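# Sort boxes: full ones to tote, empty ones to desks

## Task

Move each box in the room that is full completely inside the tote, and return each empty box to the desk it belongs on. The boxes must stay where they are left without the robot holding them. The robot must not tip over or finish leaning.

## Robot and tools

ROBOT. A Hello Robot Stretch 4 with a single arm: an omni-wheel base, a lift sliding up a mast, a telescoping arm reaching forward, a wrist with yaw, pitch and roll, and a two-finger gripper. It stands about 1.6 m tall; the base rim lies within 0.23 m of the base origin. Four cameras ride on it: head_camera, head_left_camera, head_right_camera (fisheye) on the head, and wrist_camera on the gripper. A loose object may occasionally get nudged by something other than the robot.

FRAMES. Base frame: origin on the floor below the base centre, x ahead, y to the left, z up. hand_pose is reported in this frame and marks the point midway between the fingers, 0.015 m back from the tips; with all wrist joints at zero its axes line up with the base frame. Its printed value may be slightly wrong. The odometry frame is where the base frame was at scene start; base_odometry counts wheel rotation only, so slip shows up as travel. Heading runs -3.142 to 3.142, left positive.

execute_actions(actions, cameras). actions is a list holding one action or none (none just returns state and images). An action contains "base", "joints", or both, plus optional "pace" and "contact_limits"; or it holds only {"end_of_arm": "enable_torque"}, which re-powers any wrist or gripper motor that shut off. Base and joint motions in one action start together.
- base: exactly one key, each a relative offset from where the base last reported itself, not a pose. translate_m: straight drive in metres, forward positive, -2 to 2. strafe_m: sideways in metres, left positive, -2 to 2. rotate_rad: turn in place in radians, counter-clockwise (left) positive, -3.2 to 3.2.
- joints: absolute targets, one number per named joint. lift_m 0 to 1.2 (metres of lift height). arm_m 0 to 0.55 (metres of extension). wrist_yaw_rad -1.134 to 4.276 (0 straight ahead, left positive, 3.14 stowed back; beyond 3.4 the arm may block it). wrist_pitch_rad -1.117 to 4.259 (0 horizontal, 1.57 pointing down). wrist_roll_rad -1.117 to 4.259 (0 fingers level; positive turns clockwise as seen from behind). gripper_m 0 to 0.08, the finger gap in metres. Done tolerances: lift and arm ±0.004, yaw and roll ±0.02, pitch ±0.05, gripper ±0.002. Joint targets beyond range are clipped and flagged; any other bad value or unknown key rejects the whole call.
- pace: "slow", "default", "fast", "max"; base top speeds 0.1/0.3/0.4/0.6 m/s and 1/2/3/4 rad/s, reduced when the lift is above 0.2 m (down to 0.3 m/s and 1 rad/s at full height).
- contact_limits: only arm_m, 0 (gentlest) to 0.75 (firmest), default 0.5; how hard the arm may press before it halts.
- cameras: list of names or "all"; omitted or null gives all, [] gives none.
Any single action ends within 15 s. A joint or base not named in an action may still be driving toward an older target without the status showing it. If a result reports a stop, later motion calls in the same reply are skipped.

wait(seconds): 0 to 10 s, no new command; returns state and images.
zoom_image(camera, region): region [x0, y0, x1, y1] in pixels of that camera's latest full image, at most 504 by 504. Image sizes: head_camera 420x560, head fisheye cameras 420x672, wrist_camera 616x392.
read_manual(section): returns only licence texts.
finished_scene(scene): ends the given scene, irrevocably, and reports success; the next task comes with it.

READING RESULTS. lidar_m: 12 distances in metres from the base origin, 30-degree sectors, first straight ahead, going counter-clockwise (4th left, 7th behind, 10th right); "-" means nothing seen or closer than 0.25 m. It sees from about 0.15 m high upward, so table tops register; glass, thin legs and things behind may be missed. wrist_depth_mm: a 7x7 grid, top-left first, depths 100 to 2000 mm, "-" unknown. base_tilt in degrees (forward, right positive) with a fixed offset up to about 1.5. A gap above about 0.1 rad between turned_by_wheels and turned_by_imu signals a bump or slip. motor_effort: percent of maximum, bracket is the action's peak; wheel positive means turning right. base_status and joint_status: "done", "off_target" (resting off target, maybe still pushing), "contact_stop_at_<key>" (blocked; lift, arm or wheels go slack), "limit_stop_at_<name>" (e.g. own_body, tilt), "time_out", "torque_fault" (wrist or gripper motor went limp; send enable_torque). on_its_own lists uncommanded things; "held at" is the held target. After a grip, "off_target" on gripper_m means something is between the fingers.

GRIPPING. Command a gap smaller than the object; the fingers stop a little past contact. A sustained gripper effort beyond about 50 shuts the gripper off and may drop the object. A level gripper holding over about 2.7 kg faults the wrist.

AVOID. Tipping: don't drive or turn with over 1 kg held and arm_m above 0.2, especially at fast paces; avoid steady shoves with a high gripper or high contact limit. Tilt beyond 6 degrees freezes lift, arm and wheels. Raised, rolled gripper (pitch below -0.2 with roll below -0.4 or above 4) risks self-collision stops. To unfold at start, send lift_m 0.4 with wrist_yaw_rad 0 together. Avoid drops, slams, hard hits and hard pushes; shorter robot motion time is better.

Each tool is called as a command line: name --argument value for each argument, lists and objects as JSON in quotes; but a table of rows of numbers goes row by row, as --pt "numbers of a row", without its own name.

## Session

execute_actions --actions '[]'

Scene clock: 0.00 s.
base_odometry: x=+0.000 y=+0.000 heading=+0.000 (m, m, rad; odometry frame)
turned_by_wheels: +0.000 (rad since the last result)
turned_by_imu: +0.000 (rad since the last result)
base_tilt: forward=-0.2 right=+0.0 (deg)
lidar_m: 1.59 1.49 1.50 1.08 1.02 1.10 1.43 1.40 0.91 0.64 0.63 0.66
base_status: not commanded
joint_positions: lift_m=+0.226 arm_m=-0.002 wrist_yaw_rad=+3.089 wrist_pitch_rad=+0.015 wrist_roll_rad=+0.016 gripper_m=+0.040
joint_status: not commanded
motor_effort: lift_m=+21 arm_m=-1 wrist_yaw_rad=-1 wrist_pitch_rad=-6 wrist_roll_rad=+0 gripper_m=+0 wheel_0=+1 wheel_1=-1 wheel_2=+1 (%)
hand_pose: x=-0.0388 y=+0.0984 z=+0.4009 quat_wxyz=(+0.026, -0.007, +0.008, +1.000) (m; base frame)
wrist_depth_mm: 133 135 - 1921 1430 1118 960 / - 135 - 1921 1397 1118 946 / 108 136 245 1921 1430 1138 960 / 124 137 - 1921 1464 1118 960 / 1863 - - 1983 1430 1160 960 / 1618 1499 1499 1499 1281 1160 976 / 1078 574 127 1025 121 - 960
pictures: head_camera, head_left_camera, head_right_camera, wrist_camera
Images, in order (width x height): head_camera 420x560, head_left_camera 420x672, head_right_camera 420x672, wrist_camera 616x392.

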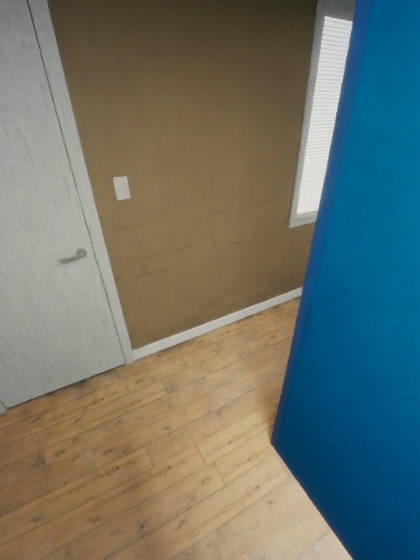

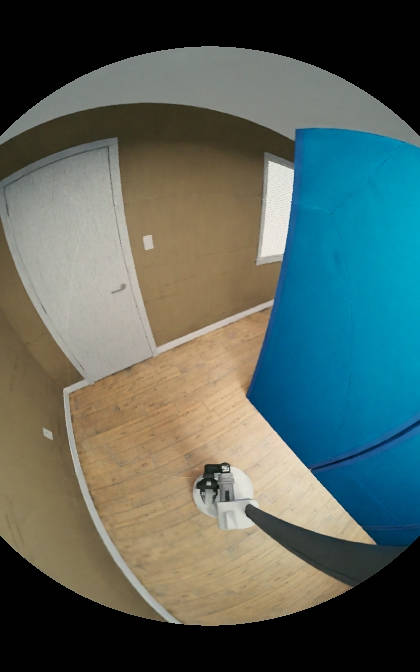

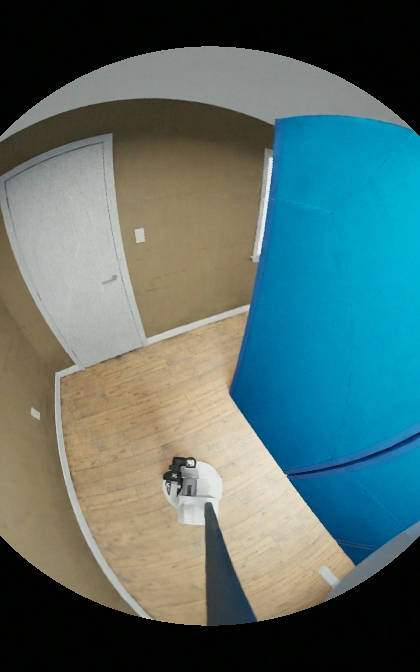

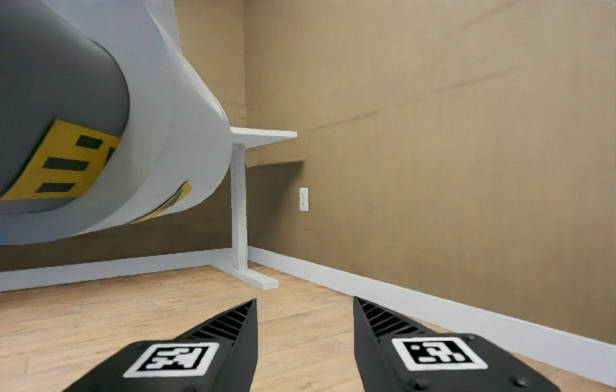

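execute_actions --actions '[{"base":{"rotate_rad":-2.4}}]' --cameras '["head_camera","head_left_camera"]'

execute_actions --actions '[{"base":{"rotate_rad":2.9}}]' --cameras '["head_camera","head_left_camera"]'

Scene clock: 3.37 s.
base_odometry: x=+0.000 y=+0.000 heading=-2.399 (m, m, rad; odometry frame)
turned_by_wheels: -2.399 (rad since the last result)
turned_by_imu: -2.378 (rad since the last result)
base_tilt: forward=-0.3 right=+0.1 (deg)
lidar_m: 1.39 0.75 0.64 0.61 0.72 1.53 1.48 1.22 1.03 1.04 1.23 1.40
base_status: done
joint_positions: lift_m=+0.226 arm_m=-0.002 wrist_yaw_rad=+3.089 wrist_pitch_rad=+0.015 wrist_roll_rad=+0.016 gripper_m=+0.040
joint_status: not commanded
motor_effort: lift_m=+21(21) arm_m=-2(1) wrist_yaw_rad=+1(0) wrist_pitch_rad=-6(7) wrist_roll_rad=+0(0) gripper_m=+0(0) wheel_0=+5(10) wheel_1=+5(13) wheel_2=+4(9) (%)
hand_pose: x=-0.0387 y=+0.0985 z=+0.4009 quat_wxyz=(+0.026, -0.007, +0.008, +1.000) (m; base frame)
wrist_depth_mm: 133 135 1708 1618 1576 1499 1464 / - 136 1661 1618 1618 1464 1499 / 108 136 245 1661 1576 1537 1499 / 124 137 1661 1661 1576 1537 1499 / 1366 1756 1708 1618 1576 1537 1537 / 1336 1576 1537 1537 1336 1464 1430 / 1042 580 127 1025 121 - 991
pictures: head_camera, head_left_camera
Images, in order (width x height): head_camera 420x560, head_left_camera 420x672.

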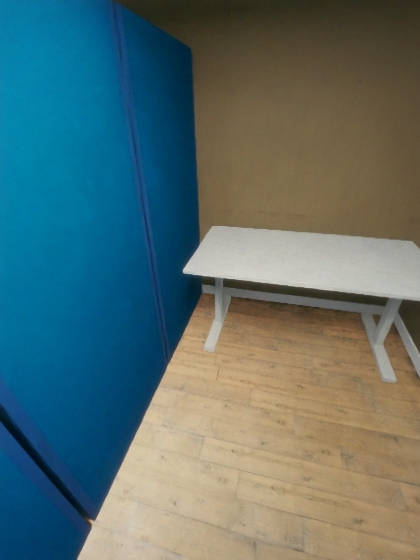

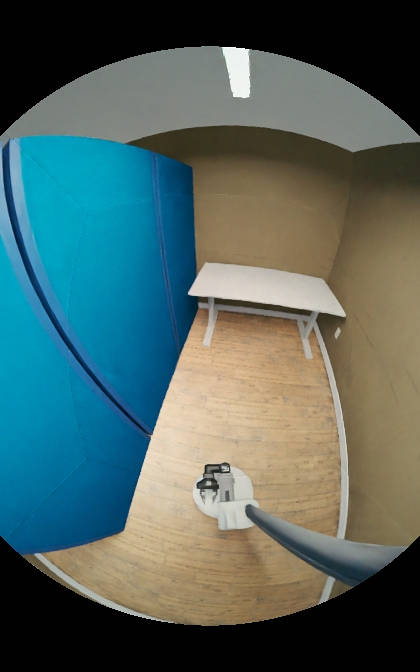

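Scene clock: 6.10 s.
base_odometry: x=+0.000 y=+0.000 heading=+0.500 (m, m, rad; odometry frame)
turned_by_wheels: +2.899 (rad since the last result)
turned_by_imu: +2.875 (rad since the last result)
base_tilt: forward=-0.3 right=+0.1 (deg)
lidar_m: 1.47 1.52 1.08 1.03 1.09 1.50 1.41 0.92 0.69 0.64 0.68 1.59
base_status: done
joint_positions: lift_m=+0.226 arm_m=-0.002 wrist_yaw_rad=+3.089 wrist_pitch_rad=+0.015 wrist_roll_rad=+0.016 gripper_m=+0.040
joint_status: not commanded
motor_effort: lift_m=+21(21) arm_m=-2(2) wrist_yaw_rad=-1(1) wrist_pitch_rad=-7(6) wrist_roll_rad=-1(0) gripper_m=+1(0) wheel_0=-5(11) wheel_1=-4(11) wheel_2=-3(11) (%)
hand_pose: x=-0.0387 y=+0.0984 z=+0.4009 quat_wxyz=(+0.026, -0.007, +0.008, +1.000) (m; base frame)
wrist_depth_mm: 134 136 - - - 1808 1336 / - 136 - - - 1863 1366 / 108 136 246 - - 1808 1366 / 124 137 - - - 1863 1366 / 1182 1921 - - - 1863 1336 / 1255 1537 1537 1464 1366 1464 1308 / 1060 580 127 1025 121 - 991
pictures: head_camera, head_left_camera
Images, in order (width x height): head_camera 420x560, head_left_camera 420x672.

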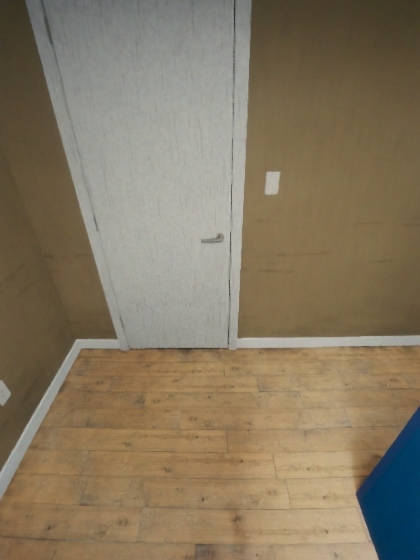

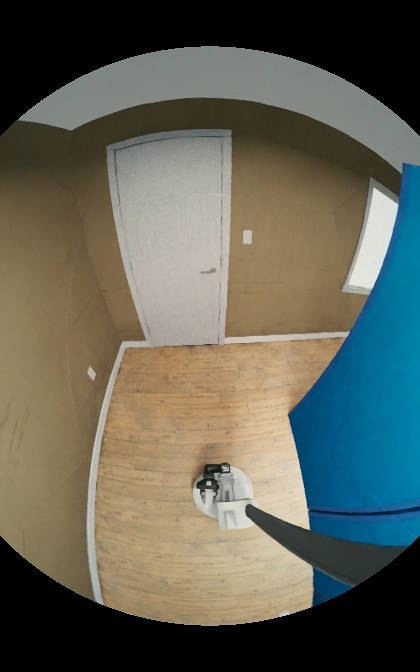

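execute_actions --actions '[{"base":{"translate_m":0.95},"joints":{"lift_m":0.19}}]' --cameras '[]'

execute_actions --actions '[{"base":{"rotate_rad":-1.54}}]' --cameras '["head_camera","head_left_camera"]'

Scene clock: 13.83 s.
base_odometry: x=+0.833 y=+0.456 heading=+0.501 (m, m, rad; odometry frame)
turned_by_wheels: +0.000 (rad since the last result)
turned_by_imu: +0.003 (rad since the last result)
base_tilt: forward=-0.4 right=+0.2 (deg)
lidar_m: 0.52 0.60 0.82 1.03 1.11 1.51 2.60 0.93 0.75 2.24 0.86 0.62
base_status: done
joint_positions: lift_m=+0.190 arm_m=-0.002 wrist_yaw_rad=+3.089 wrist_pitch_rad=+0.015 wrist_roll_rad=+0.016 gripper_m=+0.040
joint_status: all done
motor_effort: lift_m=+19(19) arm_m=-2(2) wrist_yaw_rad=-1(0) wrist_pitch_rad=-5(7) wrist_roll_rad=+0(1) gripper_m=+0(1) wheel_0=+3(10) wheel_1=+4(10) wheel_2=-2(15) (%)
hand_pose: x=-0.0387 y=+0.0984 z=+0.3651 quat_wxyz=(+0.026, -0.007, +0.008, +1.000) (m; base frame)
wrist_depth_mm: 133 136 - - - 1921 1336 / - 136 - - - 1921 1336 / 108 136 245 - - 1863 1366 / 124 137 - - - 1921 1397 / 1205 1921 - - - 1808 1308 / 1229 1397 1397 1397 1255 1336 1255 / 960 539 127 960 121 - 931
pictures: none
No camera images: the call's "cameras" was empty. Leave "cameras" out to get every camera's image.

Scene clock: 15.87 s.
base_odometry: x=+0.833 y=+0.456 heading=-1.038 (m, m, rad; odometry frame)
turned_by_wheels: -1.539 (rad since the last result)
turned_by_imu: -1.526 (rad since the last result)
base_tilt: forward=-0.3 right=+0.1 (deg)
lidar_m: 2.08 0.82 0.56 0.53 0.60 0.82 1.05 1.12 1.55 2.36 0.88 0.74
base_status: done
joint_positions: lift_m=+0.190 arm_m=-0.002 wrist_yaw_rad=+3.089 wrist_pitch_rad=+0.015 wrist_roll_rad=+0.016 gripper_m=+0.040
joint_status: not commanded
motor_effort: lift_m=+20(19) arm_m=-2(2) wrist_yaw_rad=+0(1) wrist_pitch_rad=-7(8) wrist_roll_rad=+0(0) gripper_m=+0(0) wheel_0=+6(9) wheel_1=+6(13) wheel_2=+4(11) (%)
hand_pose: x=-0.0386 y=+0.0985 z=+0.3651 quat_wxyz=(+0.026, -0.007, +0.008, +1.000) (m; base frame)
wrist_depth_mm: 133 135 1182 1182 1182 1025 691 / - 135 1160 1182 1182 1042 699 / 108 136 244 1182 1205 1060 707 / 124 137 1182 1182 1205 1042 707 / 1182 1160 1182 1160 1205 1042 723 / 1138 1160 1182 1182 1182 1042 715 / 976 539 127 960 121 - 699
pictures: head_camera, head_left_camera
Images, in order (width x height): head_camera 420x560, head_left_camera 420x672.

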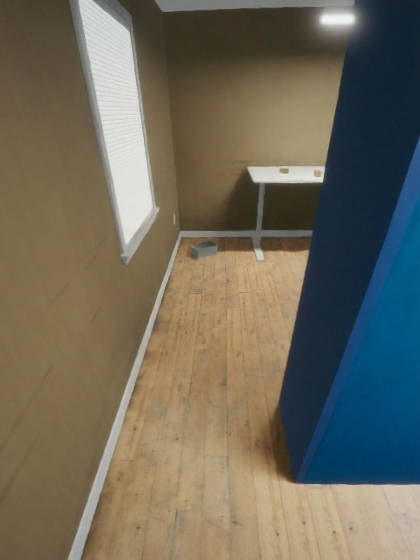

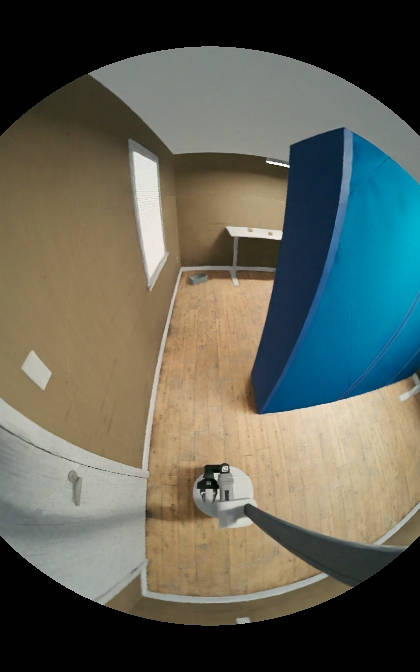

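execute_actions --actions '[{"base":{"strafe_m":0.07}}]' --cameras '[]'

execute_actions --actions '[{"base":{"translate_m":1.7}}]' --cameras '["head_camera","head_left_camera","head_right_camera"]'

Scene clock: 18.67 s.
base_odometry: x=+0.893 y=+0.491 heading=-1.038 (m, m, rad; odometry frame)
turned_by_wheels: +0.000 (rad since the last result)
turned_by_imu: +0.000 (rad since the last result)
base_tilt: forward=-0.3 right=+0.1 (deg)
lidar_m: 1.79 0.72 0.50 0.46 0.52 0.74 1.05 1.11 1.53 2.36 0.89 0.78
base_status: done
joint_positions: lift_m=+0.190 arm_m=-0.002 wrist_yaw_rad=+3.089 wrist_pitch_rad=+0.015 wrist_roll_rad=+0.016 gripper_m=+0.040
joint_status: not commanded
motor_effort: lift_m=+19(19) arm_m=-2(2) wrist_yaw_rad=+1(0) wrist_pitch_rad=-7(6) wrist_roll_rad=+0(0) gripper_m=+1(0) wheel_0=-6(13) wheel_1=+4(11) wheel_2=+0(1) (%)
hand_pose: x=-0.0386 y=+0.0985 z=+0.3651 quat_wxyz=(+0.026, -0.007, +0.008, +1.000) (m; base frame)
wrist_depth_mm: 133 135 1160 1160 1182 820 603 / - 135 1182 1182 1205 842 603 / 108 136 245 1205 1205 842 609 / 124 137 1182 1182 1229 854 609 / 1160 1182 1205 1160 1205 842 609 / 1160 1160 1182 1182 1205 854 615 / 976 539 127 960 121 - 603
pictures: none
No camera images: the call's "cameras" was empty. Leave "cameras" out to get every camera's image.

Scene clock: 25.83 s.
base_odometry: x=+1.757 y=-0.972 heading=-1.038 (m, m, rad; odometry frame)
turned_by_wheels: +0.001 (rad since the last result)
turned_by_imu: +0.004 (rad since the last result)
base_tilt: forward=-0.3 right=+0.1 (deg)
lidar_m: 1.28 0.63 0.45 0.43 0.46 0.71 2.11 0.74 0.85 2.46 1.64 1.25
base_status: done
joint_positions: lift_m=+0.190 arm_m=-0.002 wrist_yaw_rad=+3.089 wrist_pitch_rad=+0.015 wrist_roll_rad=+0.016 gripper_m=+0.040
joint_status: not commanded
motor_effort: lift_m=+19(20) arm_m=-2(2) wrist_yaw_rad=+0(1) wrist_pitch_rad=-7(6) wrist_roll_rad=+0(0) gripper_m=+0(1) wheel_0=+4(10) wheel_1=+6(11) wheel_2=-2(13) (%)
hand_pose: x=-0.0387 y=+0.0984 z=+0.3651 quat_wxyz=(+0.026, -0.007, +0.008, +1.000) (m; base frame)
wrist_depth_mm: 133 135 - - 1499 820 580 / - 136 - - 1537 820 574 / 108 136 245 - 1537 820 580 / 124 137 - - 1576 831 580 / 831 - - - 1576 831 585 / 866 1430 1397 1397 1098 831 591 / 866 544 127 946 121 - 574
pictures: head_camera, head_left_camera, head_right_camera
Images, in order (width x height): head_camera 420x560, head_left_camera 420x672, head_right_camera 420x672.

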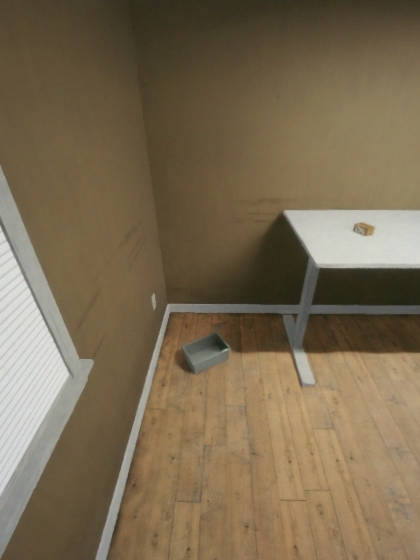

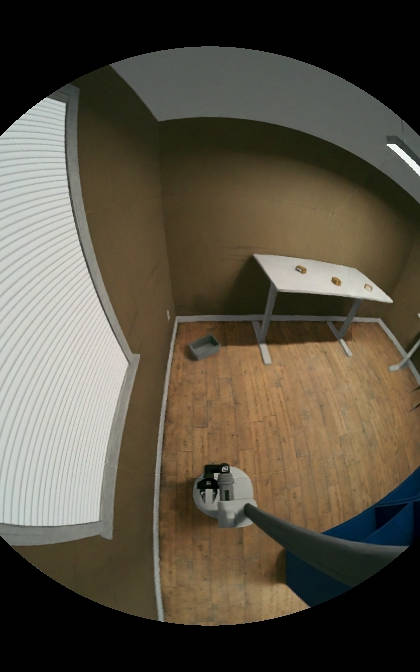

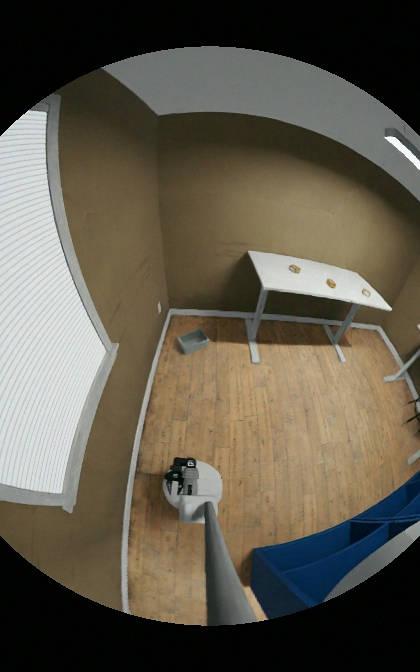

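execute_actions --actions '[{"base":{"rotate_rad":-0.9}}]' --cameras '["head_camera","head_right_camera"]'

execute_actions --actions '[{"base":{"rotate_rad":-0.9}}]' --cameras '["head_camera","head_right_camera"]'

Scene clock: 28.67 s.
base_odometry: x=+1.757 y=-0.972 heading=-1.936 (m, m, rad; odometry frame)
turned_by_wheels: -0.899 (rad since the last result)
turned_by_imu: -0.891 (rad since the last result)
base_tilt: forward=-0.2 right=+0.1 (deg)
lidar_m: 1.48 1.25 1.21 0.56 0.46 0.44 0.53 0.84 1.11 0.74 1.02 2.46
base_status: done
joint_positions: lift_m=+0.190 arm_m=-0.002 wrist_yaw_rad=+3.089 wrist_pitch_rad=+0.015 wrist_roll_rad=+0.016 gripper_m=+0.040
joint_status: not commanded
motor_effort: lift_m=+20(19) arm_m=-2(2) wrist_yaw_rad=-1(1) wrist_pitch_rad=-6(6) wrist_roll_rad=+0(0) gripper_m=+1(0) wheel_0=+5(11) wheel_1=+6(12) wheel_2=+4(9) (%)
hand_pose: x=-0.0386 y=+0.0984 z=+0.3651 quat_wxyz=(+0.026, -0.007, +0.008, +1.000) (m; base frame)
wrist_depth_mm: 134 135 759 634 554 484 436 / - 135 723 647 559 484 436 / 108 136 245 661 554 488 439 / 124 137 741 654 559 492 439 / 1182 976 778 654 564 492 439 / 1229 976 768 654 530 496 439 / 976 539 127 661 121 - 442
pictures: head_camera, head_right_camera
Images, in order (width x height): head_camera 420x560, head_right_camera 420x672.

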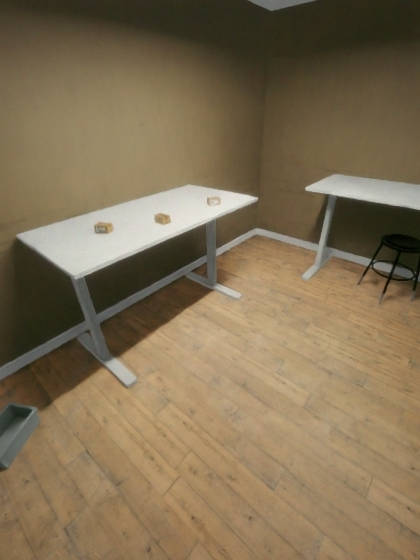

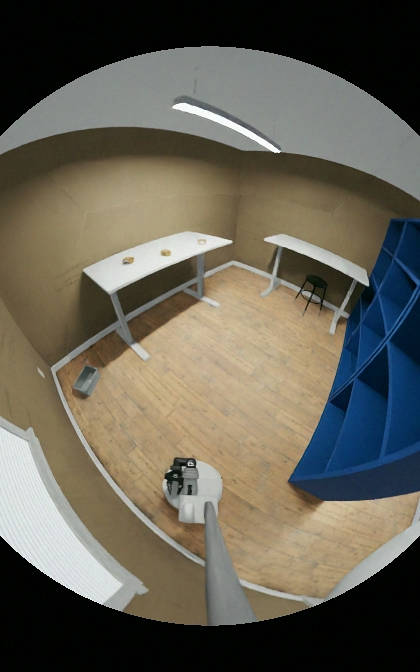

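Scene clock: 30.30 s.
base_odometry: x=+1.757 y=-0.972 heading=-2.835 (m, m, rad; odometry frame)
turned_by_wheels: -0.899 (rad since the last result)
turned_by_imu: -0.891 (rad since the last result)
base_tilt: forward=-0.4 right=+0.1 (deg)
lidar_m: 1.33 2.20 1.33 1.27 0.85 0.52 0.45 0.43 0.58 1.08 0.86 0.73
base_status: done
joint_positions: lift_m=+0.190 arm_m=-0.002 wrist_yaw_rad=+3.089 wrist_pitch_rad=+0.015 wrist_roll_rad=+0.016 gripper_m=+0.040
joint_status: not commanded
motor_effort: lift_m=+19(19) arm_m=-2(2) wrist_yaw_rad=+0(1) wrist_pitch_rad=-7(6) wrist_roll_rad=+0(1) gripper_m=+0(0) wheel_0=+4(9) wheel_1=+6(11) wheel_2=+4(10) (%)
hand_pose: x=-0.0386 y=+0.0984 z=+0.3651 quat_wxyz=(+0.026, -0.007, +0.008, +1.000) (m; base frame)
wrist_depth_mm: 133 135 603 647 691 732 788 / - 136 609 654 683 741 788 / 108 136 244 640 691 732 788 / 124 138 621 647 691 741 798 / 539 580 609 647 691 741 798 / 544 580 603 647 691 750 798 / 549 336 128 654 121 - 778
pictures: head_camera, head_right_camera
Images, in order (width x height): head_camera 420x560, head_right_camera 420x672.

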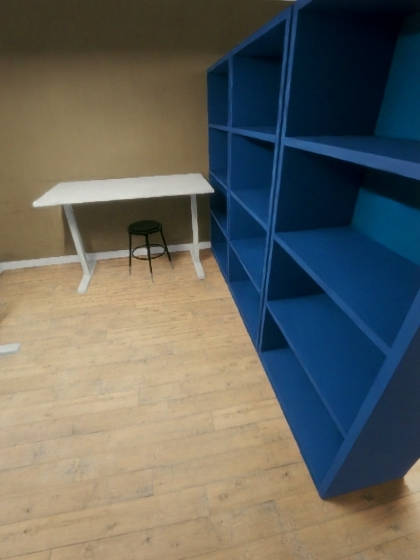

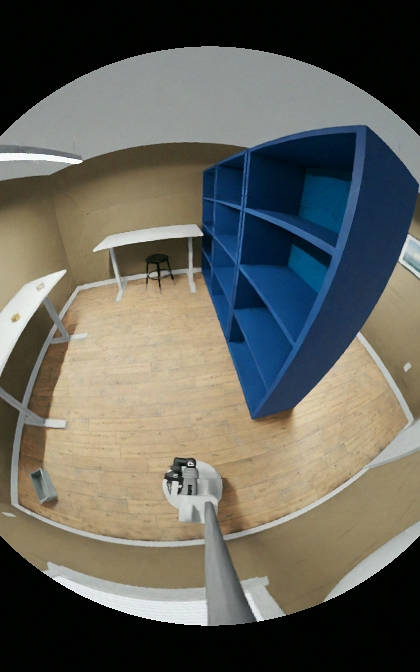

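execute_actions --actions '[{"base":{"rotate_rad":1.79},"joints":{"lift_m":0.5,"wrist_yaw_rad":0}}]' --cameras '[]'

execute_actions --actions '[{"base":{"translate_m":0.45},"joints":{"lift_m":1.0,"gripper_m":0.08}}]' --cameras '[]'

execute_actions --actions '[{"base":{"strafe_m":-0.9}}]'

Scene clock: 35.27 s.
base_odometry: x=+1.757 y=-0.972 heading=-1.046 (m, m, rad; odometry frame)
turned_by_wheels: +1.789 (rad since the last result)
turned_by_imu: +1.774 (rad since the last result)
base_tilt: forward=-0.3 right=+0.2 (deg)
lidar_m: 1.30 0.63 0.46 0.42 0.44 0.72 2.02 0.75 0.85 2.44 1.66 1.26
base_status: done
joint_positions: lift_m=+0.500 arm_m=-0.002 wrist_yaw_rad=+0.000 wrist_pitch_rad=+0.015 wrist_roll_rad=+0.016 gripper_m=+0.040
joint_status: all done
motor_effort: lift_m=+23(23) arm_m=-2(2) wrist_yaw_rad=-1(6) wrist_pitch_rad=-6(7) wrist_roll_rad=+0(0) gripper_m=+0(0) wheel_0=-5(10) wheel_1=-4(12) wheel_2=-5(10) (%)
hand_pose: x=+0.3818 y=-0.0874 z=+0.6748 quat_wxyz=(+1.000, +0.008, +0.008, +0.000) (m; base frame)
wrist_depth_mm: 866 1336 1708 1756 1756 1661 1756 / 866 1308 1708 1756 1661 1708 1708 / 854 1255 1708 1756 1756 1281 1808 / 854 1281 1708 1808 1756 1756 1708 / 842 1255 1756 1808 1808 1708 1756 / 842 1255 1756 1756 1808 1756 1756 / 842 569 127 1576 121 - 1576
pictures: none
No camera images: the call's "cameras" was empty. Leave "cameras" out to get every camera's image.

Scene clock: 38.23 s.
base_odometry: x=+1.983 y=-1.362 heading=-1.046 (m, m, rad; odometry frame)
turned_by_wheels: +0.001 (rad since the last result)
turned_by_imu: +0.002 (rad since the last result)
base_tilt: forward=-0.3 right=+0.0 (deg)
lidar_m: 0.87 0.69 0.45 0.41 0.46 0.65 2.08 1.14 1.47 2.48 1.04 0.85
base_status: done
joint_positions: lift_m=+1.000 arm_m=-0.002 wrist_yaw_rad=+0.000 wrist_pitch_rad=+0.015 wrist_roll_rad=+0.016 gripper_m=+0.080
joint_status: all done
motor_effort: lift_m=+23(22) arm_m=-2(2) wrist_yaw_rad=+0(1) wrist_pitch_rad=-7(8) wrist_roll_rad=+0(1) gripper_m=+2(1) wheel_0=+6(8) wheel_1=+5(11) wheel_2=-2(11) (%)
hand_pose: x=+0.3818 y=-0.0874 z=+1.1748 quat_wxyz=(+1.000, +0.008, +0.008, +0.000) (m; base frame)
wrist_depth_mm: 831 1255 1281 1281 1281 1308 1281 / 842 1308 1308 1255 1255 1281 1281 / 842 1255 1308 1281 1281 1281 1255 / 842 1255 1308 1308 1281 1281 1281 / 831 1229 1308 1308 1281 1281 1308 / 831 1160 1308 1336 1308 878 866 / 715 107 1281 1308 1336 103 -
pictures: none
No camera images: the call's "cameras" was empty. Leave "cameras" out to get every camera's image.

Scene clock: 42.57 s.
base_odometry: x=+1.204 y=-1.813 heading=-1.046 (m, m, rad; odometry frame)
turned_by_wheels: +0.000 (rad since the last result)
turned_by_imu: -0.001 (rad since the last result)
base_tilt: forward=-0.3 right=+0.1 (deg)
lidar_m: 0.68 0.74 1.29 1.31 1.40 1.10 1.05 1.09 1.53 1.58 0.98 0.74
base_status: done
joint_positions: lift_m=+1.000 arm_m=-0.002 wrist_yaw_rad=+0.000 wrist_pitch_rad=+0.015 wrist_roll_rad=+0.016 gripper_m=+0.080
joint_status: not commanded
motor_effort: lift_m=+22(23) arm_m=-2(2) wrist_yaw_rad=+0(1) wrist_pitch_rad=-7(7) wrist_roll_rad=+0(0) gripper_m=+1(3) wheel_0=+4(13) wheel_1=-5(14) wheel_2=+0(3) (%)
hand_pose: x=+0.3818 y=-0.0874 z=+1.1748 quat_wxyz=(+1.000, +0.008, +0.008, +0.000) (m; base frame)
wrist_depth_mm: 1281 1255 1255 1255 1255 1255 1229 / 1255 1255 1281 1281 1281 1255 1255 / 1281 1281 1255 1281 1281 1229 1281 / 1281 1281 1308 1281 1255 1281 1281 / 1308 1281 1308 1308 1255 1281 1281 / 1281 917 831 904 831 878 878 / 683 107 564 621 549 103 -
pictures: head_camera, head_left_camera, head_right_camera, wrist_camera
camera_calibration (this result's frames):
wrist_camera: T_world_to_cam=[[-0.0230886, -0.999724, -0.004304, -0.0771218], [-0.0486119, 0.00542272, -0.998803, 1.24773], [0.998551, -0.0228517, -0.0487237, -0.174537], [0, 0, 0, 1]] pos_world=[0.233158, -0.0878551, 1.2374]
Images, in order (width x height): head_camera 420x560, head_left_camera 420x672, head_right_camera 420x672, wrist_camera 616x392.

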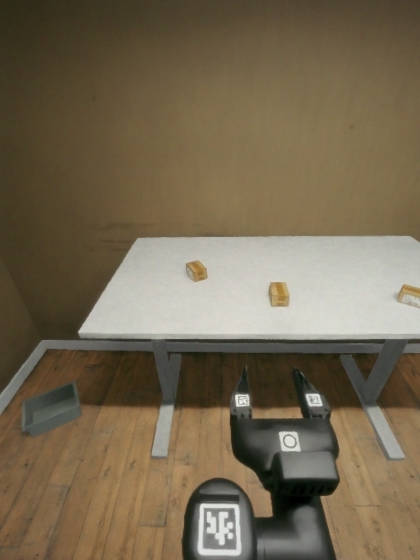

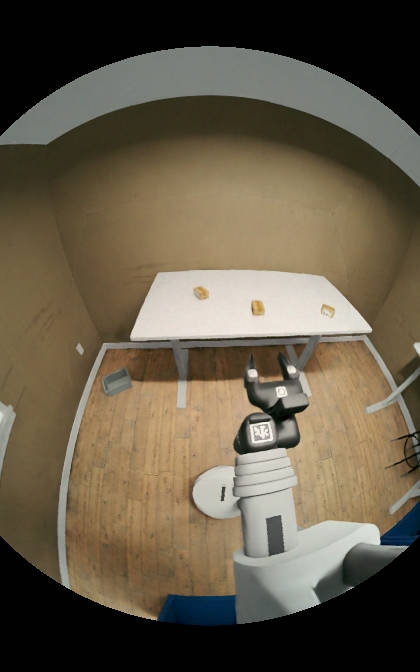

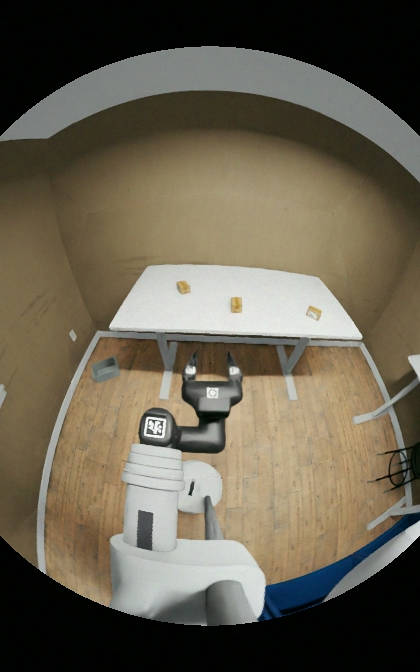

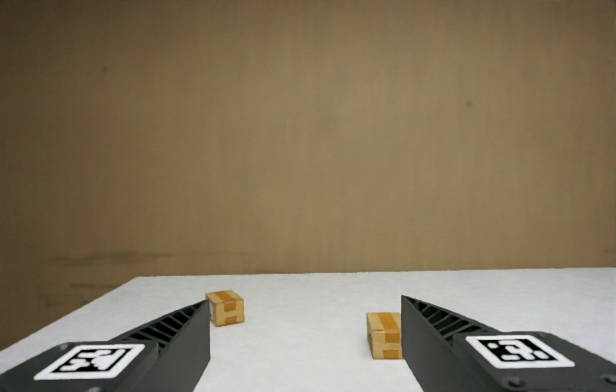

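execute_actions --actions '[{"base":{"strafe_m":-0.128},"joints":{"wrist_pitch_rad":0.5}}]' --cameras '[]'

execute_actions --actions '[{"base":{"translate_m":0.2},"joints":{"lift_m":0.96}}]' --cameras '["head_camera","wrist_camera"]'

Scene clock: 48.10 s.
base_odometry: x=+1.094 y=-1.877 heading=-1.046 (m, m, rad; odometry frame)
turned_by_wheels: +0.000 (rad since the last result)
turned_by_imu: +0.000 (rad since the last result)
base_tilt: forward=-0.3 right=+0.1 (deg)
lidar_m: 0.68 0.75 1.37 1.46 1.56 1.07 1.03 1.10 1.49 1.44 1.01 0.72
base_status: done
joint_positions: lift_m=+1.000 arm_m=-0.002 wrist_yaw_rad=+0.000 wrist_pitch_rad=+0.502 wrist_roll_rad=+0.016 gripper_m=+0.080
joint_status: all done
motor_effort: lift_m=+22(23) arm_m=-2(2) wrist_yaw_rad=+0(1) wrist_pitch_rad=-5(5) wrist_roll_rad=+0(1) gripper_m=+2(2) wheel_0=+2(12) wheel_1=-3(14) wheel_2=+0(1) (%)
hand_pose: x=+0.3556 y=-0.0874 z=+1.0758 quat_wxyz=(+0.969, +0.008, +0.248, -0.002) (m; base frame)
wrist_depth_mm: 1182 1160 1160 1160 1182 1160 1138 / 1229 1042 1008 1008 1008 991 960 / 683 676 676 634 668 661 634 / 569 564 559 559 554 549 549 / 1576 1537 1576 1576 1576 1576 1576 / 1618 1205 1618 1618 1576 1618 1537 / 1430 108 1308 1366 1308 103 -
pictures: none
No camera images: the call's "cameras" was empty. Leave "cameras" out to get every camera's image.

Scene clock: 50.17 s.
base_odometry: x=+1.194 y=-2.050 heading=-1.045 (m, m, rad; odometry frame)
turned_by_wheels: +0.001 (rad since the last result)
turned_by_imu: +0.001 (rad since the last result)
base_tilt: forward=-0.3 right=+0.1 (deg)
lidar_m: 0.49 0.54 0.74 1.46 1.54 1.30 1.23 1.33 1.49 1.45 0.72 0.53
base_status: done
joint_positions: lift_m=+0.960 arm_m=-0.002 wrist_yaw_rad=+0.000 wrist_pitch_rad=+0.502 wrist_roll_rad=+0.016 gripper_m=+0.080
joint_status: all done
motor_effort: lift_m=+19(22) arm_m=-2(2) wrist_yaw_rad=+1(0) wrist_pitch_rad=-5(5) wrist_roll_rad=-1(0) gripper_m=+2(2) wheel_0=+6(11) wheel_1=+5(13) wheel_2=-3(12) (%)
hand_pose: x=+0.3556 y=-0.0874 z=+1.0360 quat_wxyz=(+0.969, +0.008, +0.248, -0.002) (m; base frame)
wrist_depth_mm: 976 991 976 976 960 960 976 / 878 866 866 842 831 831 820 / 580 564 564 492 559 554 549 / 427 424 424 421 421 418 413 / 342 340 343 342 343 343 347 / 891 1397 1430 1430 1430 1430 1397 / 1397 108 1281 1336 1255 103 -
pictures: head_camera, wrist_camera
camera_calibration (this result's frames):
wrist_camera: T_world_to_cam=[[-0.0224875, -0.999723, 0.00701242, -0.0902767], [-0.510206, 0.00544387, -0.860035, 1.1282], [0.859758, -0.0229179, -0.510187, 0.372327], [0, 0, 0, 1]] pos_world=[0.253473, -0.0878605, 1.16088]
Images, in order (width x height): head_camera 420x560, wrist_camera 616x392.

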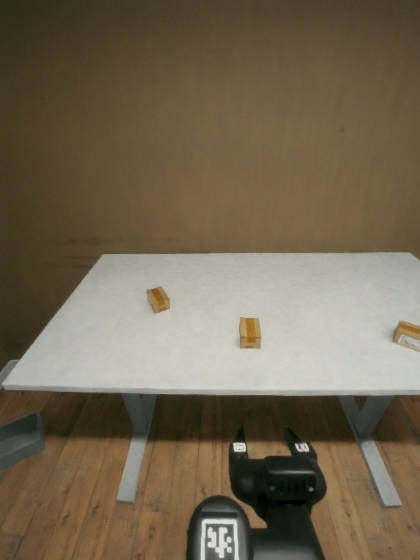

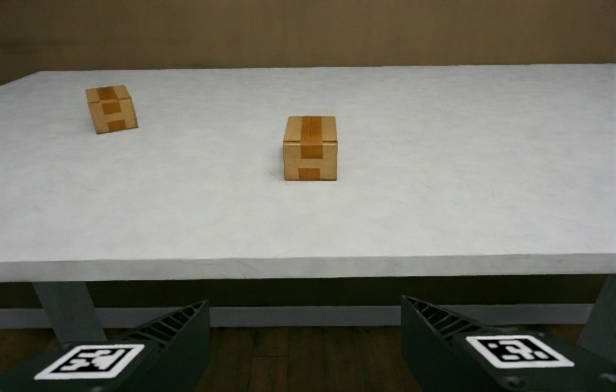

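execute_actions --actions '[{"base":{"strafe_m":-0.005},"joints":{"lift_m":0.913,"arm_m":0.2}}]' --cameras '["wrist_camera"]'

Scene clock: 53.83 s.
base_odometry: x=+1.190 y=-2.052 heading=-1.045 (m, m, rad; odometry frame)
turned_by_wheels: +0.000 (rad since the last result)
turned_by_imu: +0.000 (rad since the last result)
base_tilt: forward=-0.3 right=+0.2 (deg)
lidar_m: 0.52 0.52 0.77 1.46 1.56 1.29 1.24 1.31 1.52 1.43 0.72 0.54
base_status: done
joint_positions: lift_m=+0.913 arm_m=+0.199 wrist_yaw_rad=+0.000 wrist_pitch_rad=+0.502 wrist_roll_rad=+0.016 gripper_m=+0.080
joint_status: all done
motor_effort: lift_m=+18(17) arm_m=+5(6) wrist_yaw_rad=-1(1) wrist_pitch_rad=-6(5) wrist_roll_rad=-1(1) gripper_m=+2(2) wheel_0=-1(13) wheel_1=+1(10) wheel_2=+1(4) (%)
hand_pose: x=+0.5565 y=-0.0874 z=+0.9890 quat_wxyz=(+0.969, +0.008, +0.248, -0.002) (m; base frame)
wrist_depth_mm: 798 798 788 778 788 798 788 / 654 654 654 647 640 634 627 / 394 436 433 294 424 421 421 / 327 327 325 233 322 319 319 / 260 260 259 243 257 255 255 / 217 216 216 215 208 213 213 / 192 108 175 185 174 103 -
pictures: wrist_camera
camera_calibration (this result's frames):
wrist_camera: T_world_to_cam=[[-0.0222595, -0.999728, 0.00701717, -0.0855192], [-0.510393, 0.00532828, -0.859925, 1.19024], [0.859653, -0.022723, -0.510372, 0.17588], [0, 0, 0, 1]] pos_world=[0.454391, -0.0878413, 1.11388]
Images, in order (width x height): wrist_camera 616x392.

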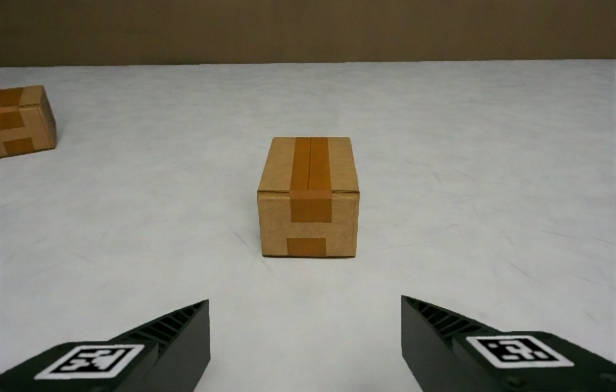

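execute_actions --actions '[{"joints":{"arm_m":0.335},"contact_limits":{"arm_m":0.2}}]' --cameras '["wrist_camera","head_camera"]'

execute_actions --actions '[{"joints":{"gripper_m":0.03}}]' --cameras '[]'

execute_actions --actions '[{"joints":{"lift_m":1.0,"wrist_pitch_rad":0}}]' --cameras '["wrist_camera","head_camera"]'

Scene clock: 57.47 s.
base_odometry: x=+1.190 y=-2.052 heading=-1.045 (m, m, rad; odometry frame)
turned_by_wheels: +0.000 (rad since the last result)
turned_by_imu: +0.000 (rad since the last result)
base_tilt: forward=-0.3 right=+0.1 (deg)
lidar_m: 0.51 0.53 0.74 1.46 1.55 1.29 1.25 1.31 1.49 1.44 0.73 0.52
base_status: not commanded
joint_positions: lift_m=+0.913 arm_m=+0.334 wrist_yaw_rad=+0.000 wrist_pitch_rad=+0.502 wrist_roll_rad=+0.016 gripper_m=+0.080
joint_status: all done
motor_effort: lift_m=+19(18) arm_m=+5(5) wrist_yaw_rad=-1(1) wrist_pitch_rad=-5(8) wrist_roll_rad=+0(1) gripper_m=+2(2) wheel_0=-1(1) wheel_1=+1(1) wheel_2=+1(1) (%)
contact_limits: arm_m 0.2
hand_pose: x=+0.6915 y=-0.0874 z=+0.9890 quat_wxyz=(+0.969, +0.008, +0.248, -0.002) (m; base frame)
wrist_depth_mm: 668 668 668 661 661 668 661 / 668 661 654 640 640 634 627 / 439 433 433 427 421 421 418 / 327 325 324 320 319 317 317 / 260 259 259 177 255 255 255 / 216 216 160 147 152 212 212 / 191 108 134 126 126 103 -
pictures: head_camera, wrist_camera
camera_calibration (this result's frames):
wrist_camera: T_world_to_cam=[[-0.022271, -0.999727, 0.00701733, -0.0825087], [-0.510399, 0.00533422, -0.859921, 1.25914], [0.859649, -0.022733, -0.510379, 0.0598412], [0, 0, 0, 1]] pos_world=[0.589384, -0.0878423, 1.11388]
Images, in order (width x height): head_camera 420x560, wrist_camera 616x392.

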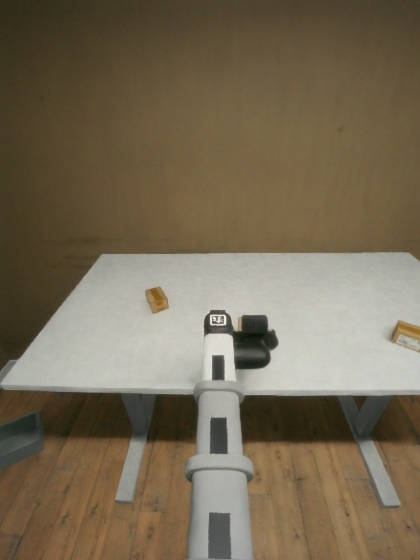

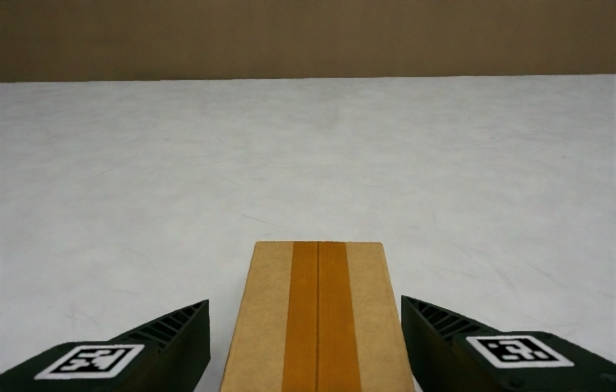

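Scene clock: 58.47 s.
base_odometry: x=+1.190 y=-2.052 heading=-1.045 (m, m, rad; odometry frame)
turned_by_wheels: +0.000 (rad since the last result)
turned_by_imu: +0.000 (rad since the last result)
base_tilt: forward=-0.3 right=+0.2 (deg)
lidar_m: 0.47 0.53 0.73 1.46 1.56 1.30 1.25 1.31 1.51 1.43 0.71 0.51
base_status: not commanded
joint_positions: lift_m=+0.913 arm_m=+0.334 wrist_yaw_rad=+0.000 wrist_pitch_rad=+0.502 wrist_roll_rad=+0.016 gripper_m=+0.059
joint_status: gripper_m off_target (ended at +0.059, target +0.030)
on_its_own: gripper_m is held at +0.053, not at your +0.030, by its contact guard: the fingers met something
motor_effort: lift_m=+18(18) arm_m=+5(5) wrist_yaw_rad=+0(1) wrist_pitch_rad=-7(4) wrist_roll_rad=+0(0) gripper_m=-40(41) wheel_0=-1(1) wheel_1=+1(1) wheel_2=+0(0) (%)
hand_pose: x=+0.6914 y=-0.0874 z=+0.9890 quat_wxyz=(+0.969, +0.008, +0.248, -0.002) (m; base frame)
wrist_depth_mm: 661 668 668 661 668 668 668 / 668 661 640 640 634 634 621 / 439 436 430 430 427 424 418 / 327 325 322 322 320 317 315 / 259 258 259 177 255 255 254 / 217 216 151 147 147 213 213 / 191 104 121 126 122 - -
pictures: none
No camera images: the call's "cameras" was empty. Leave "cameras" out to get every camera's image.

Scene clock: 59.83 s.
base_odometry: x=+1.190 y=-2.052 heading=-1.045 (m, m, rad; odometry frame)
turned_by_wheels: +0.000 (rad since the last result)
turned_by_imu: +0.000 (rad since the last result)
base_tilt: forward=-0.3 right=+0.1 (deg)
lidar_m: 0.49 0.55 0.73 1.45 1.55 1.30 1.24 1.32 1.50 1.44 0.70 0.54
base_status: not commanded
joint_positions: lift_m=+1.000 arm_m=+0.334 wrist_yaw_rad=+0.000 wrist_pitch_rad=+0.006 wrist_roll_rad=+0.016 gripper_m=+0.059
joint_status: all done
on_its_own: gripper_m is held at +0.053, not at your +0.030, by its contact guard: the fingers met something
motor_effort: lift_m=+24(26) arm_m=+5(5) wrist_yaw_rad=-1(0) wrist_pitch_rad=-15(22) wrist_roll_rad=-1(0) gripper_m=-40(40) wheel_0=-1(1) wheel_1=+1(1) wheel_2=+0(0) (%)
hand_pose: x=+0.7178 y=-0.0874 z=+1.1767 quat_wxyz=(+1.000, +0.008, +0.003, +0.000) (m; base frame)
wrist_depth_mm: 741 741 741 732 741 732 732 / 741 741 741 732 732 732 723 / 750 750 741 732 732 741 741 / 741 750 741 741 741 741 732 / 750 750 750 177 741 741 750 / 750 750 151 147 147 741 741 / 691 105 121 126 122 - 647
pictures: head_camera, wrist_camera
camera_calibration (this result's frames):
wrist_camera: T_world_to_cam=[[-0.0230202, -0.999725, -0.00452466, -0.0691411], [-0.0389502, 0.0054193, -0.999226, 1.25953], [0.998976, -0.0228262, -0.0390642, -0.521571], [0, 0, 0, 1]] pos_world=[0.568504, -0.0878533, 1.23787]
Images, in order (width x height): head_camera 420x560, wrist_camera 616x392.

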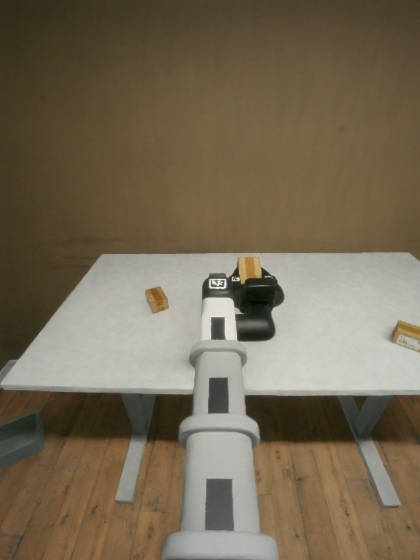

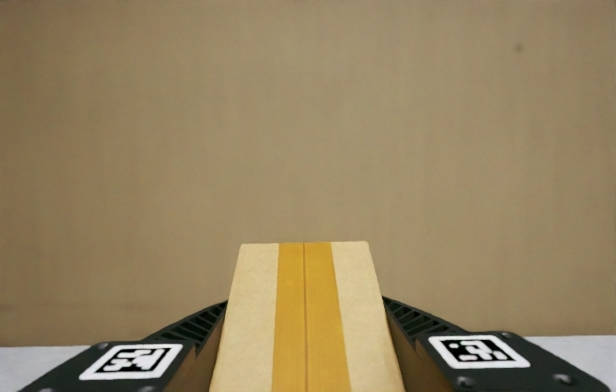

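execute_actions --actions '[{"base":{"translate_m":-0.25},"joints":{"arm_m":0}}]' --cameras '[]'

execute_actions --actions '[{"base":{"strafe_m":0.85},"joints":{"lift_m":0.45}}]' --cameras '["head_camera"]'

Scene clock: 66.10 s.
base_odometry: x=+1.064 y=-1.836 heading=-1.046 (m, m, rad; odometry frame)
turned_by_wheels: -0.001 (rad since the last result)
turned_by_imu: -0.001 (rad since the last result)
base_tilt: forward=-0.3 right=+0.1 (deg)
lidar_m: 0.73 0.79 1.41 1.47 1.54 1.04 0.99 1.04 1.44 1.45 1.09 0.79
base_status: done
joint_positions: lift_m=+1.000 arm_m=+0.001 wrist_yaw_rad=+0.000 wrist_pitch_rad=+0.005 wrist_roll_rad=+0.016 gripper_m=+0.059
joint_status: all done
on_its_own: gripper_m is held at +0.053, not at your +0.030, by its contact guard: the fingers met something
motor_effort: lift_m=+24(24) arm_m=-5(5) wrist_yaw_rad=+1(3) wrist_pitch_rad=-16(18) wrist_roll_rad=+0(1) gripper_m=-40(40) wheel_0=-5(9) wheel_1=-6(11) wheel_2=+2(15) (%)
hand_pose: x=+0.3844 y=-0.0875 z=+1.1768 quat_wxyz=(+1.000, +0.008, +0.003, +0.000) (m; base frame)
wrist_depth_mm: 1308 1281 1308 1308 1308 1281 1281 / 1281 1281 1308 1336 1308 1308 1308 / 1308 1308 1308 1336 1336 1336 1336 / 1308 1308 1308 1308 1308 1336 1336 / 1336 1308 1308 176 1336 1336 1336 / 1078 878 151 147 147 891 878 / 691 105 121 126 122 - 654
pictures: none
No camera images: the call's "cameras" was empty. Leave "cameras" out to get every camera's image.

Scene clock: 70.27 s.
base_odometry: x=+1.800 y=-1.410 heading=-1.046 (m, m, rad; odometry frame)
turned_by_wheels: +0.000 (rad since the last result)
turned_by_imu: +0.000 (rad since the last result)
base_tilt: forward=-0.3 right=+0.2 (deg)
lidar_m: 1.00 0.93 0.62 0.60 0.63 0.94 1.06 1.01 1.45 2.27 1.10 0.79
base_status: done
joint_positions: lift_m=+0.450 arm_m=+0.001 wrist_yaw_rad=+0.000 wrist_pitch_rad=+0.005 wrist_roll_rad=+0.016 gripper_m=+0.059
joint_status: all done
on_its_own: gripper_m is held at +0.053, not at your +0.030, by its contact guard: the fingers met something
motor_effort: lift_m=+21(25) arm_m=-5(5) wrist_yaw_rad=+0(1) wrist_pitch_rad=-15(16) wrist_roll_rad=-1(0) gripper_m=-40(40) wheel_0=-4(14) wheel_1=+4(13) wheel_2=+0(2) (%)
hand_pose: x=+0.3844 y=-0.0874 z=+0.6270 quat_wxyz=(+1.000, +0.008, +0.003, +0.000) (m; base frame)
wrist_depth_mm: 1138 1336 1336 1308 1336 609 615 / 1118 1308 1336 1308 1060 854 854 / 1118 1366 1366 1308 1336 1308 1366 / 1098 1336 1308 1336 1336 1336 1366 / 1098 1366 1336 177 1366 1336 1336 / 1118 1366 151 147 147 1336 1336 / 1042 105 121 126 122 - 1336
pictures: head_camera
Images, in order (width x height): head_camera 420x560.

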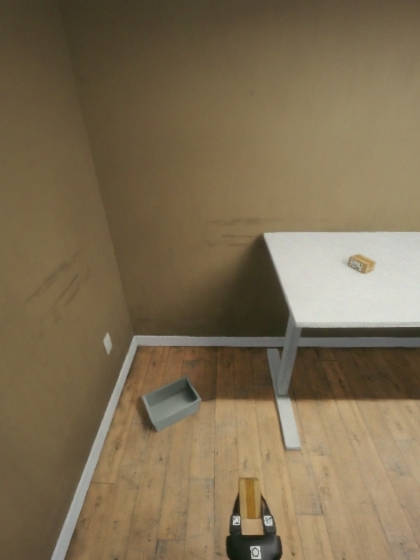

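execute_actions --actions '[{"base":{"translate_m":0.375}}]' --cameras '[]'

execute_actions --actions '[{"base":{"strafe_m":0.133}}]' --cameras '[]'

execute_actions --actions '[{"base":{"rotate_rad":0.48},"joints":{"lift_m":0.3,"arm_m":0.2,"wrist_pitch_rad":0.9}}]' --cameras '["head_camera","wrist_camera","head_left_camera"]'

Scene clock: 76.87 s.
base_odometry: x=+1.988 y=-1.734 heading=-1.045 (m, m, rad; odometry frame)
turned_by_wheels: +0.001 (rad since the last result)
turned_by_imu: +0.001 (rad since the last result)
base_tilt: forward=-0.2 right=+0.1 (deg)
lidar_m: 0.63 0.60 0.69 0.60 0.65 0.93 1.39 1.42 1.98 1.55 0.57 0.47
base_status: done
joint_positions: lift_m=+0.450 arm_m=+0.001 wrist_yaw_rad=+0.000 wrist_pitch_rad=+0.005 wrist_roll_rad=+0.016 gripper_m=+0.059
joint_status: not commanded
on_its_own: gripper_m is held at +0.053, not at your +0.030, by its contact guard: the fingers met something
motor_effort: lift_m=+21(21) arm_m=-5(5) wrist_yaw_rad=-1(2) wrist_pitch_rad=-13(17) wrist_roll_rad=-1(0) gripper_m=-40(40) wheel_0=+4(9) wheel_1=+5(11) wheel_2=-3(14) (%)
hand_pose: x=+0.3844 y=-0.0874 z=+0.6270 quat_wxyz=(+1.000, +0.008, +0.003, +0.000) (m; base frame)
wrist_depth_mm: 946 960 946 946 946 564 496 / 960 960 976 960 960 842 634 / 960 976 960 960 946 946 723 / 976 976 946 960 946 960 732 / 960 976 960 177 960 960 741 / 976 976 151 147 147 960 741 / 976 105 121 126 122 - 960
pictures: none
No camera images: the call's "cameras" was empty. Leave "cameras" out to get every camera's image.

Scene clock: 78.50 s.
base_odometry: x=+2.103 y=-1.667 heading=-1.045 (m, m, rad; odometry frame)
turned_by_wheels: +0.000 (rad since the last result)
turned_by_imu: +0.000 (rad since the last result)
base_tilt: forward=-0.3 right=+0.0 (deg)
lidar_m: 0.57 0.51 0.54 0.49 0.50 0.70 1.59 1.42 1.99 1.55 0.56 0.55
base_status: done
joint_positions: lift_m=+0.450 arm_m=+0.001 wrist_yaw_rad=+0.000 wrist_pitch_rad=+0.005 wrist_roll_rad=+0.016 gripper_m=+0.059
joint_status: not commanded
on_its_own: gripper_m is held at +0.053, not at your +0.030, by its contact guard: the fingers met something
motor_effort: lift_m=+21(21) arm_m=-5(5) wrist_yaw_rad=-2(2) wrist_pitch_rad=-16(18) wrist_roll_rad=+0(0) gripper_m=-40(40) wheel_0=-4(14) wheel_1=+3(11) wheel_2=+0(3) (%)
hand_pose: x=+0.3844 y=-0.0874 z=+0.6270 quat_wxyz=(+1.000, +0.008, +0.003, +0.000) (m; base frame)
wrist_depth_mm: 917 946 946 946 960 946 591 / 917 960 976 946 960 931 904 / 904 976 976 946 960 960 946 / 904 976 960 960 960 976 960 / 904 960 976 176 960 976 960 / 891 976 151 147 147 960 976 / 854 105 121 126 122 - 960
pictures: none
No camera images: the call's "cameras" was empty. Leave "cameras" out to get every camera's image.

Scene clock: 80.20 s.
base_odometry: x=+2.103 y=-1.667 heading=-0.566 (m, m, rad; odometry frame)
turned_by_wheels: +0.479 (rad since the last result)
turned_by_imu: +0.475 (rad since the last result)
base_tilt: forward=-0.3 right=+0.1 (deg)
lidar_m: 0.61 0.54 0.49 0.50 0.69 1.91 1.44 1.88 1.86 0.61 0.56 0.59
base_status: done
joint_positions: lift_m=+0.300 arm_m=+0.199 wrist_yaw_rad=+0.000 wrist_pitch_rad=+0.903 wrist_roll_rad=+0.016 gripper_m=+0.059
joint_status: all done
on_its_own: gripper_m is held at +0.053, not at your +0.030, by its contact guard: the fingers met something
motor_effort: lift_m=+20(20) arm_m=+5(5) wrist_yaw_rad=-2(3) wrist_pitch_rad=-10(11) wrist_roll_rad=-1(0) gripper_m=-41(40) wheel_0=-6(11) wheel_1=-4(11) wheel_2=-4(11) (%)
hand_pose: x=+0.5017 y=-0.0874 z=+0.3113 quat_wxyz=(+0.900, +0.007, +0.436, -0.003) (m; base frame)
wrist_depth_mm: 382 469 621 809 788 715 668 / 399 508 647 741 741 741 707 / 421 525 634 640 654 647 647 / 449 559 580 462 473 462 580 / 455 521 517 177 517 492 512 / 469 473 151 147 147 462 370 / 445 105 121 126 122 - 442
pictures: head_camera, head_left_camera, wrist_camera
camera_calibration (this result's frames):
wrist_camera: T_world_to_cam=[[-0.0177188, -0.999727, 0.0152265, -0.086824], [-0.805566, 0.00525365, -0.592483, 0.64431], [0.592241, -0.022764, -0.805439, 0.103063], [0, 0, 0, 1]] pos_world=[0.456457, -0.0878392, 0.466076]
Images, in order (width x height): head_camera 420x560, head_left_camera 420x672, wrist_camera 616x392.

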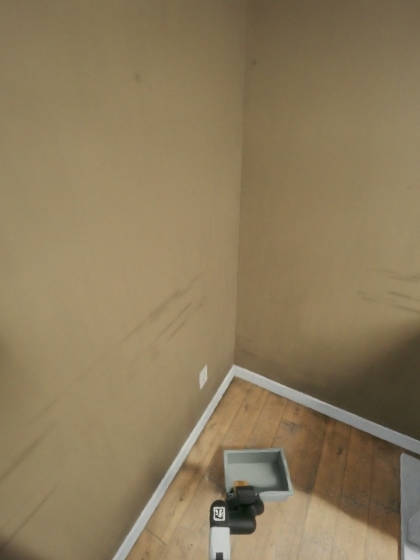

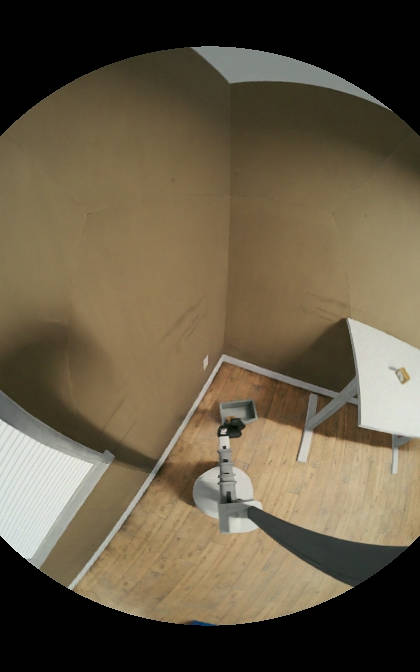

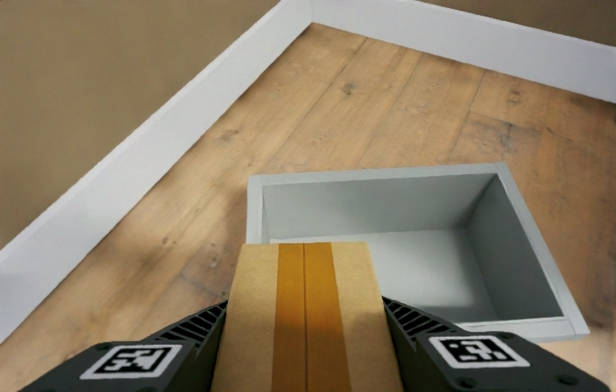

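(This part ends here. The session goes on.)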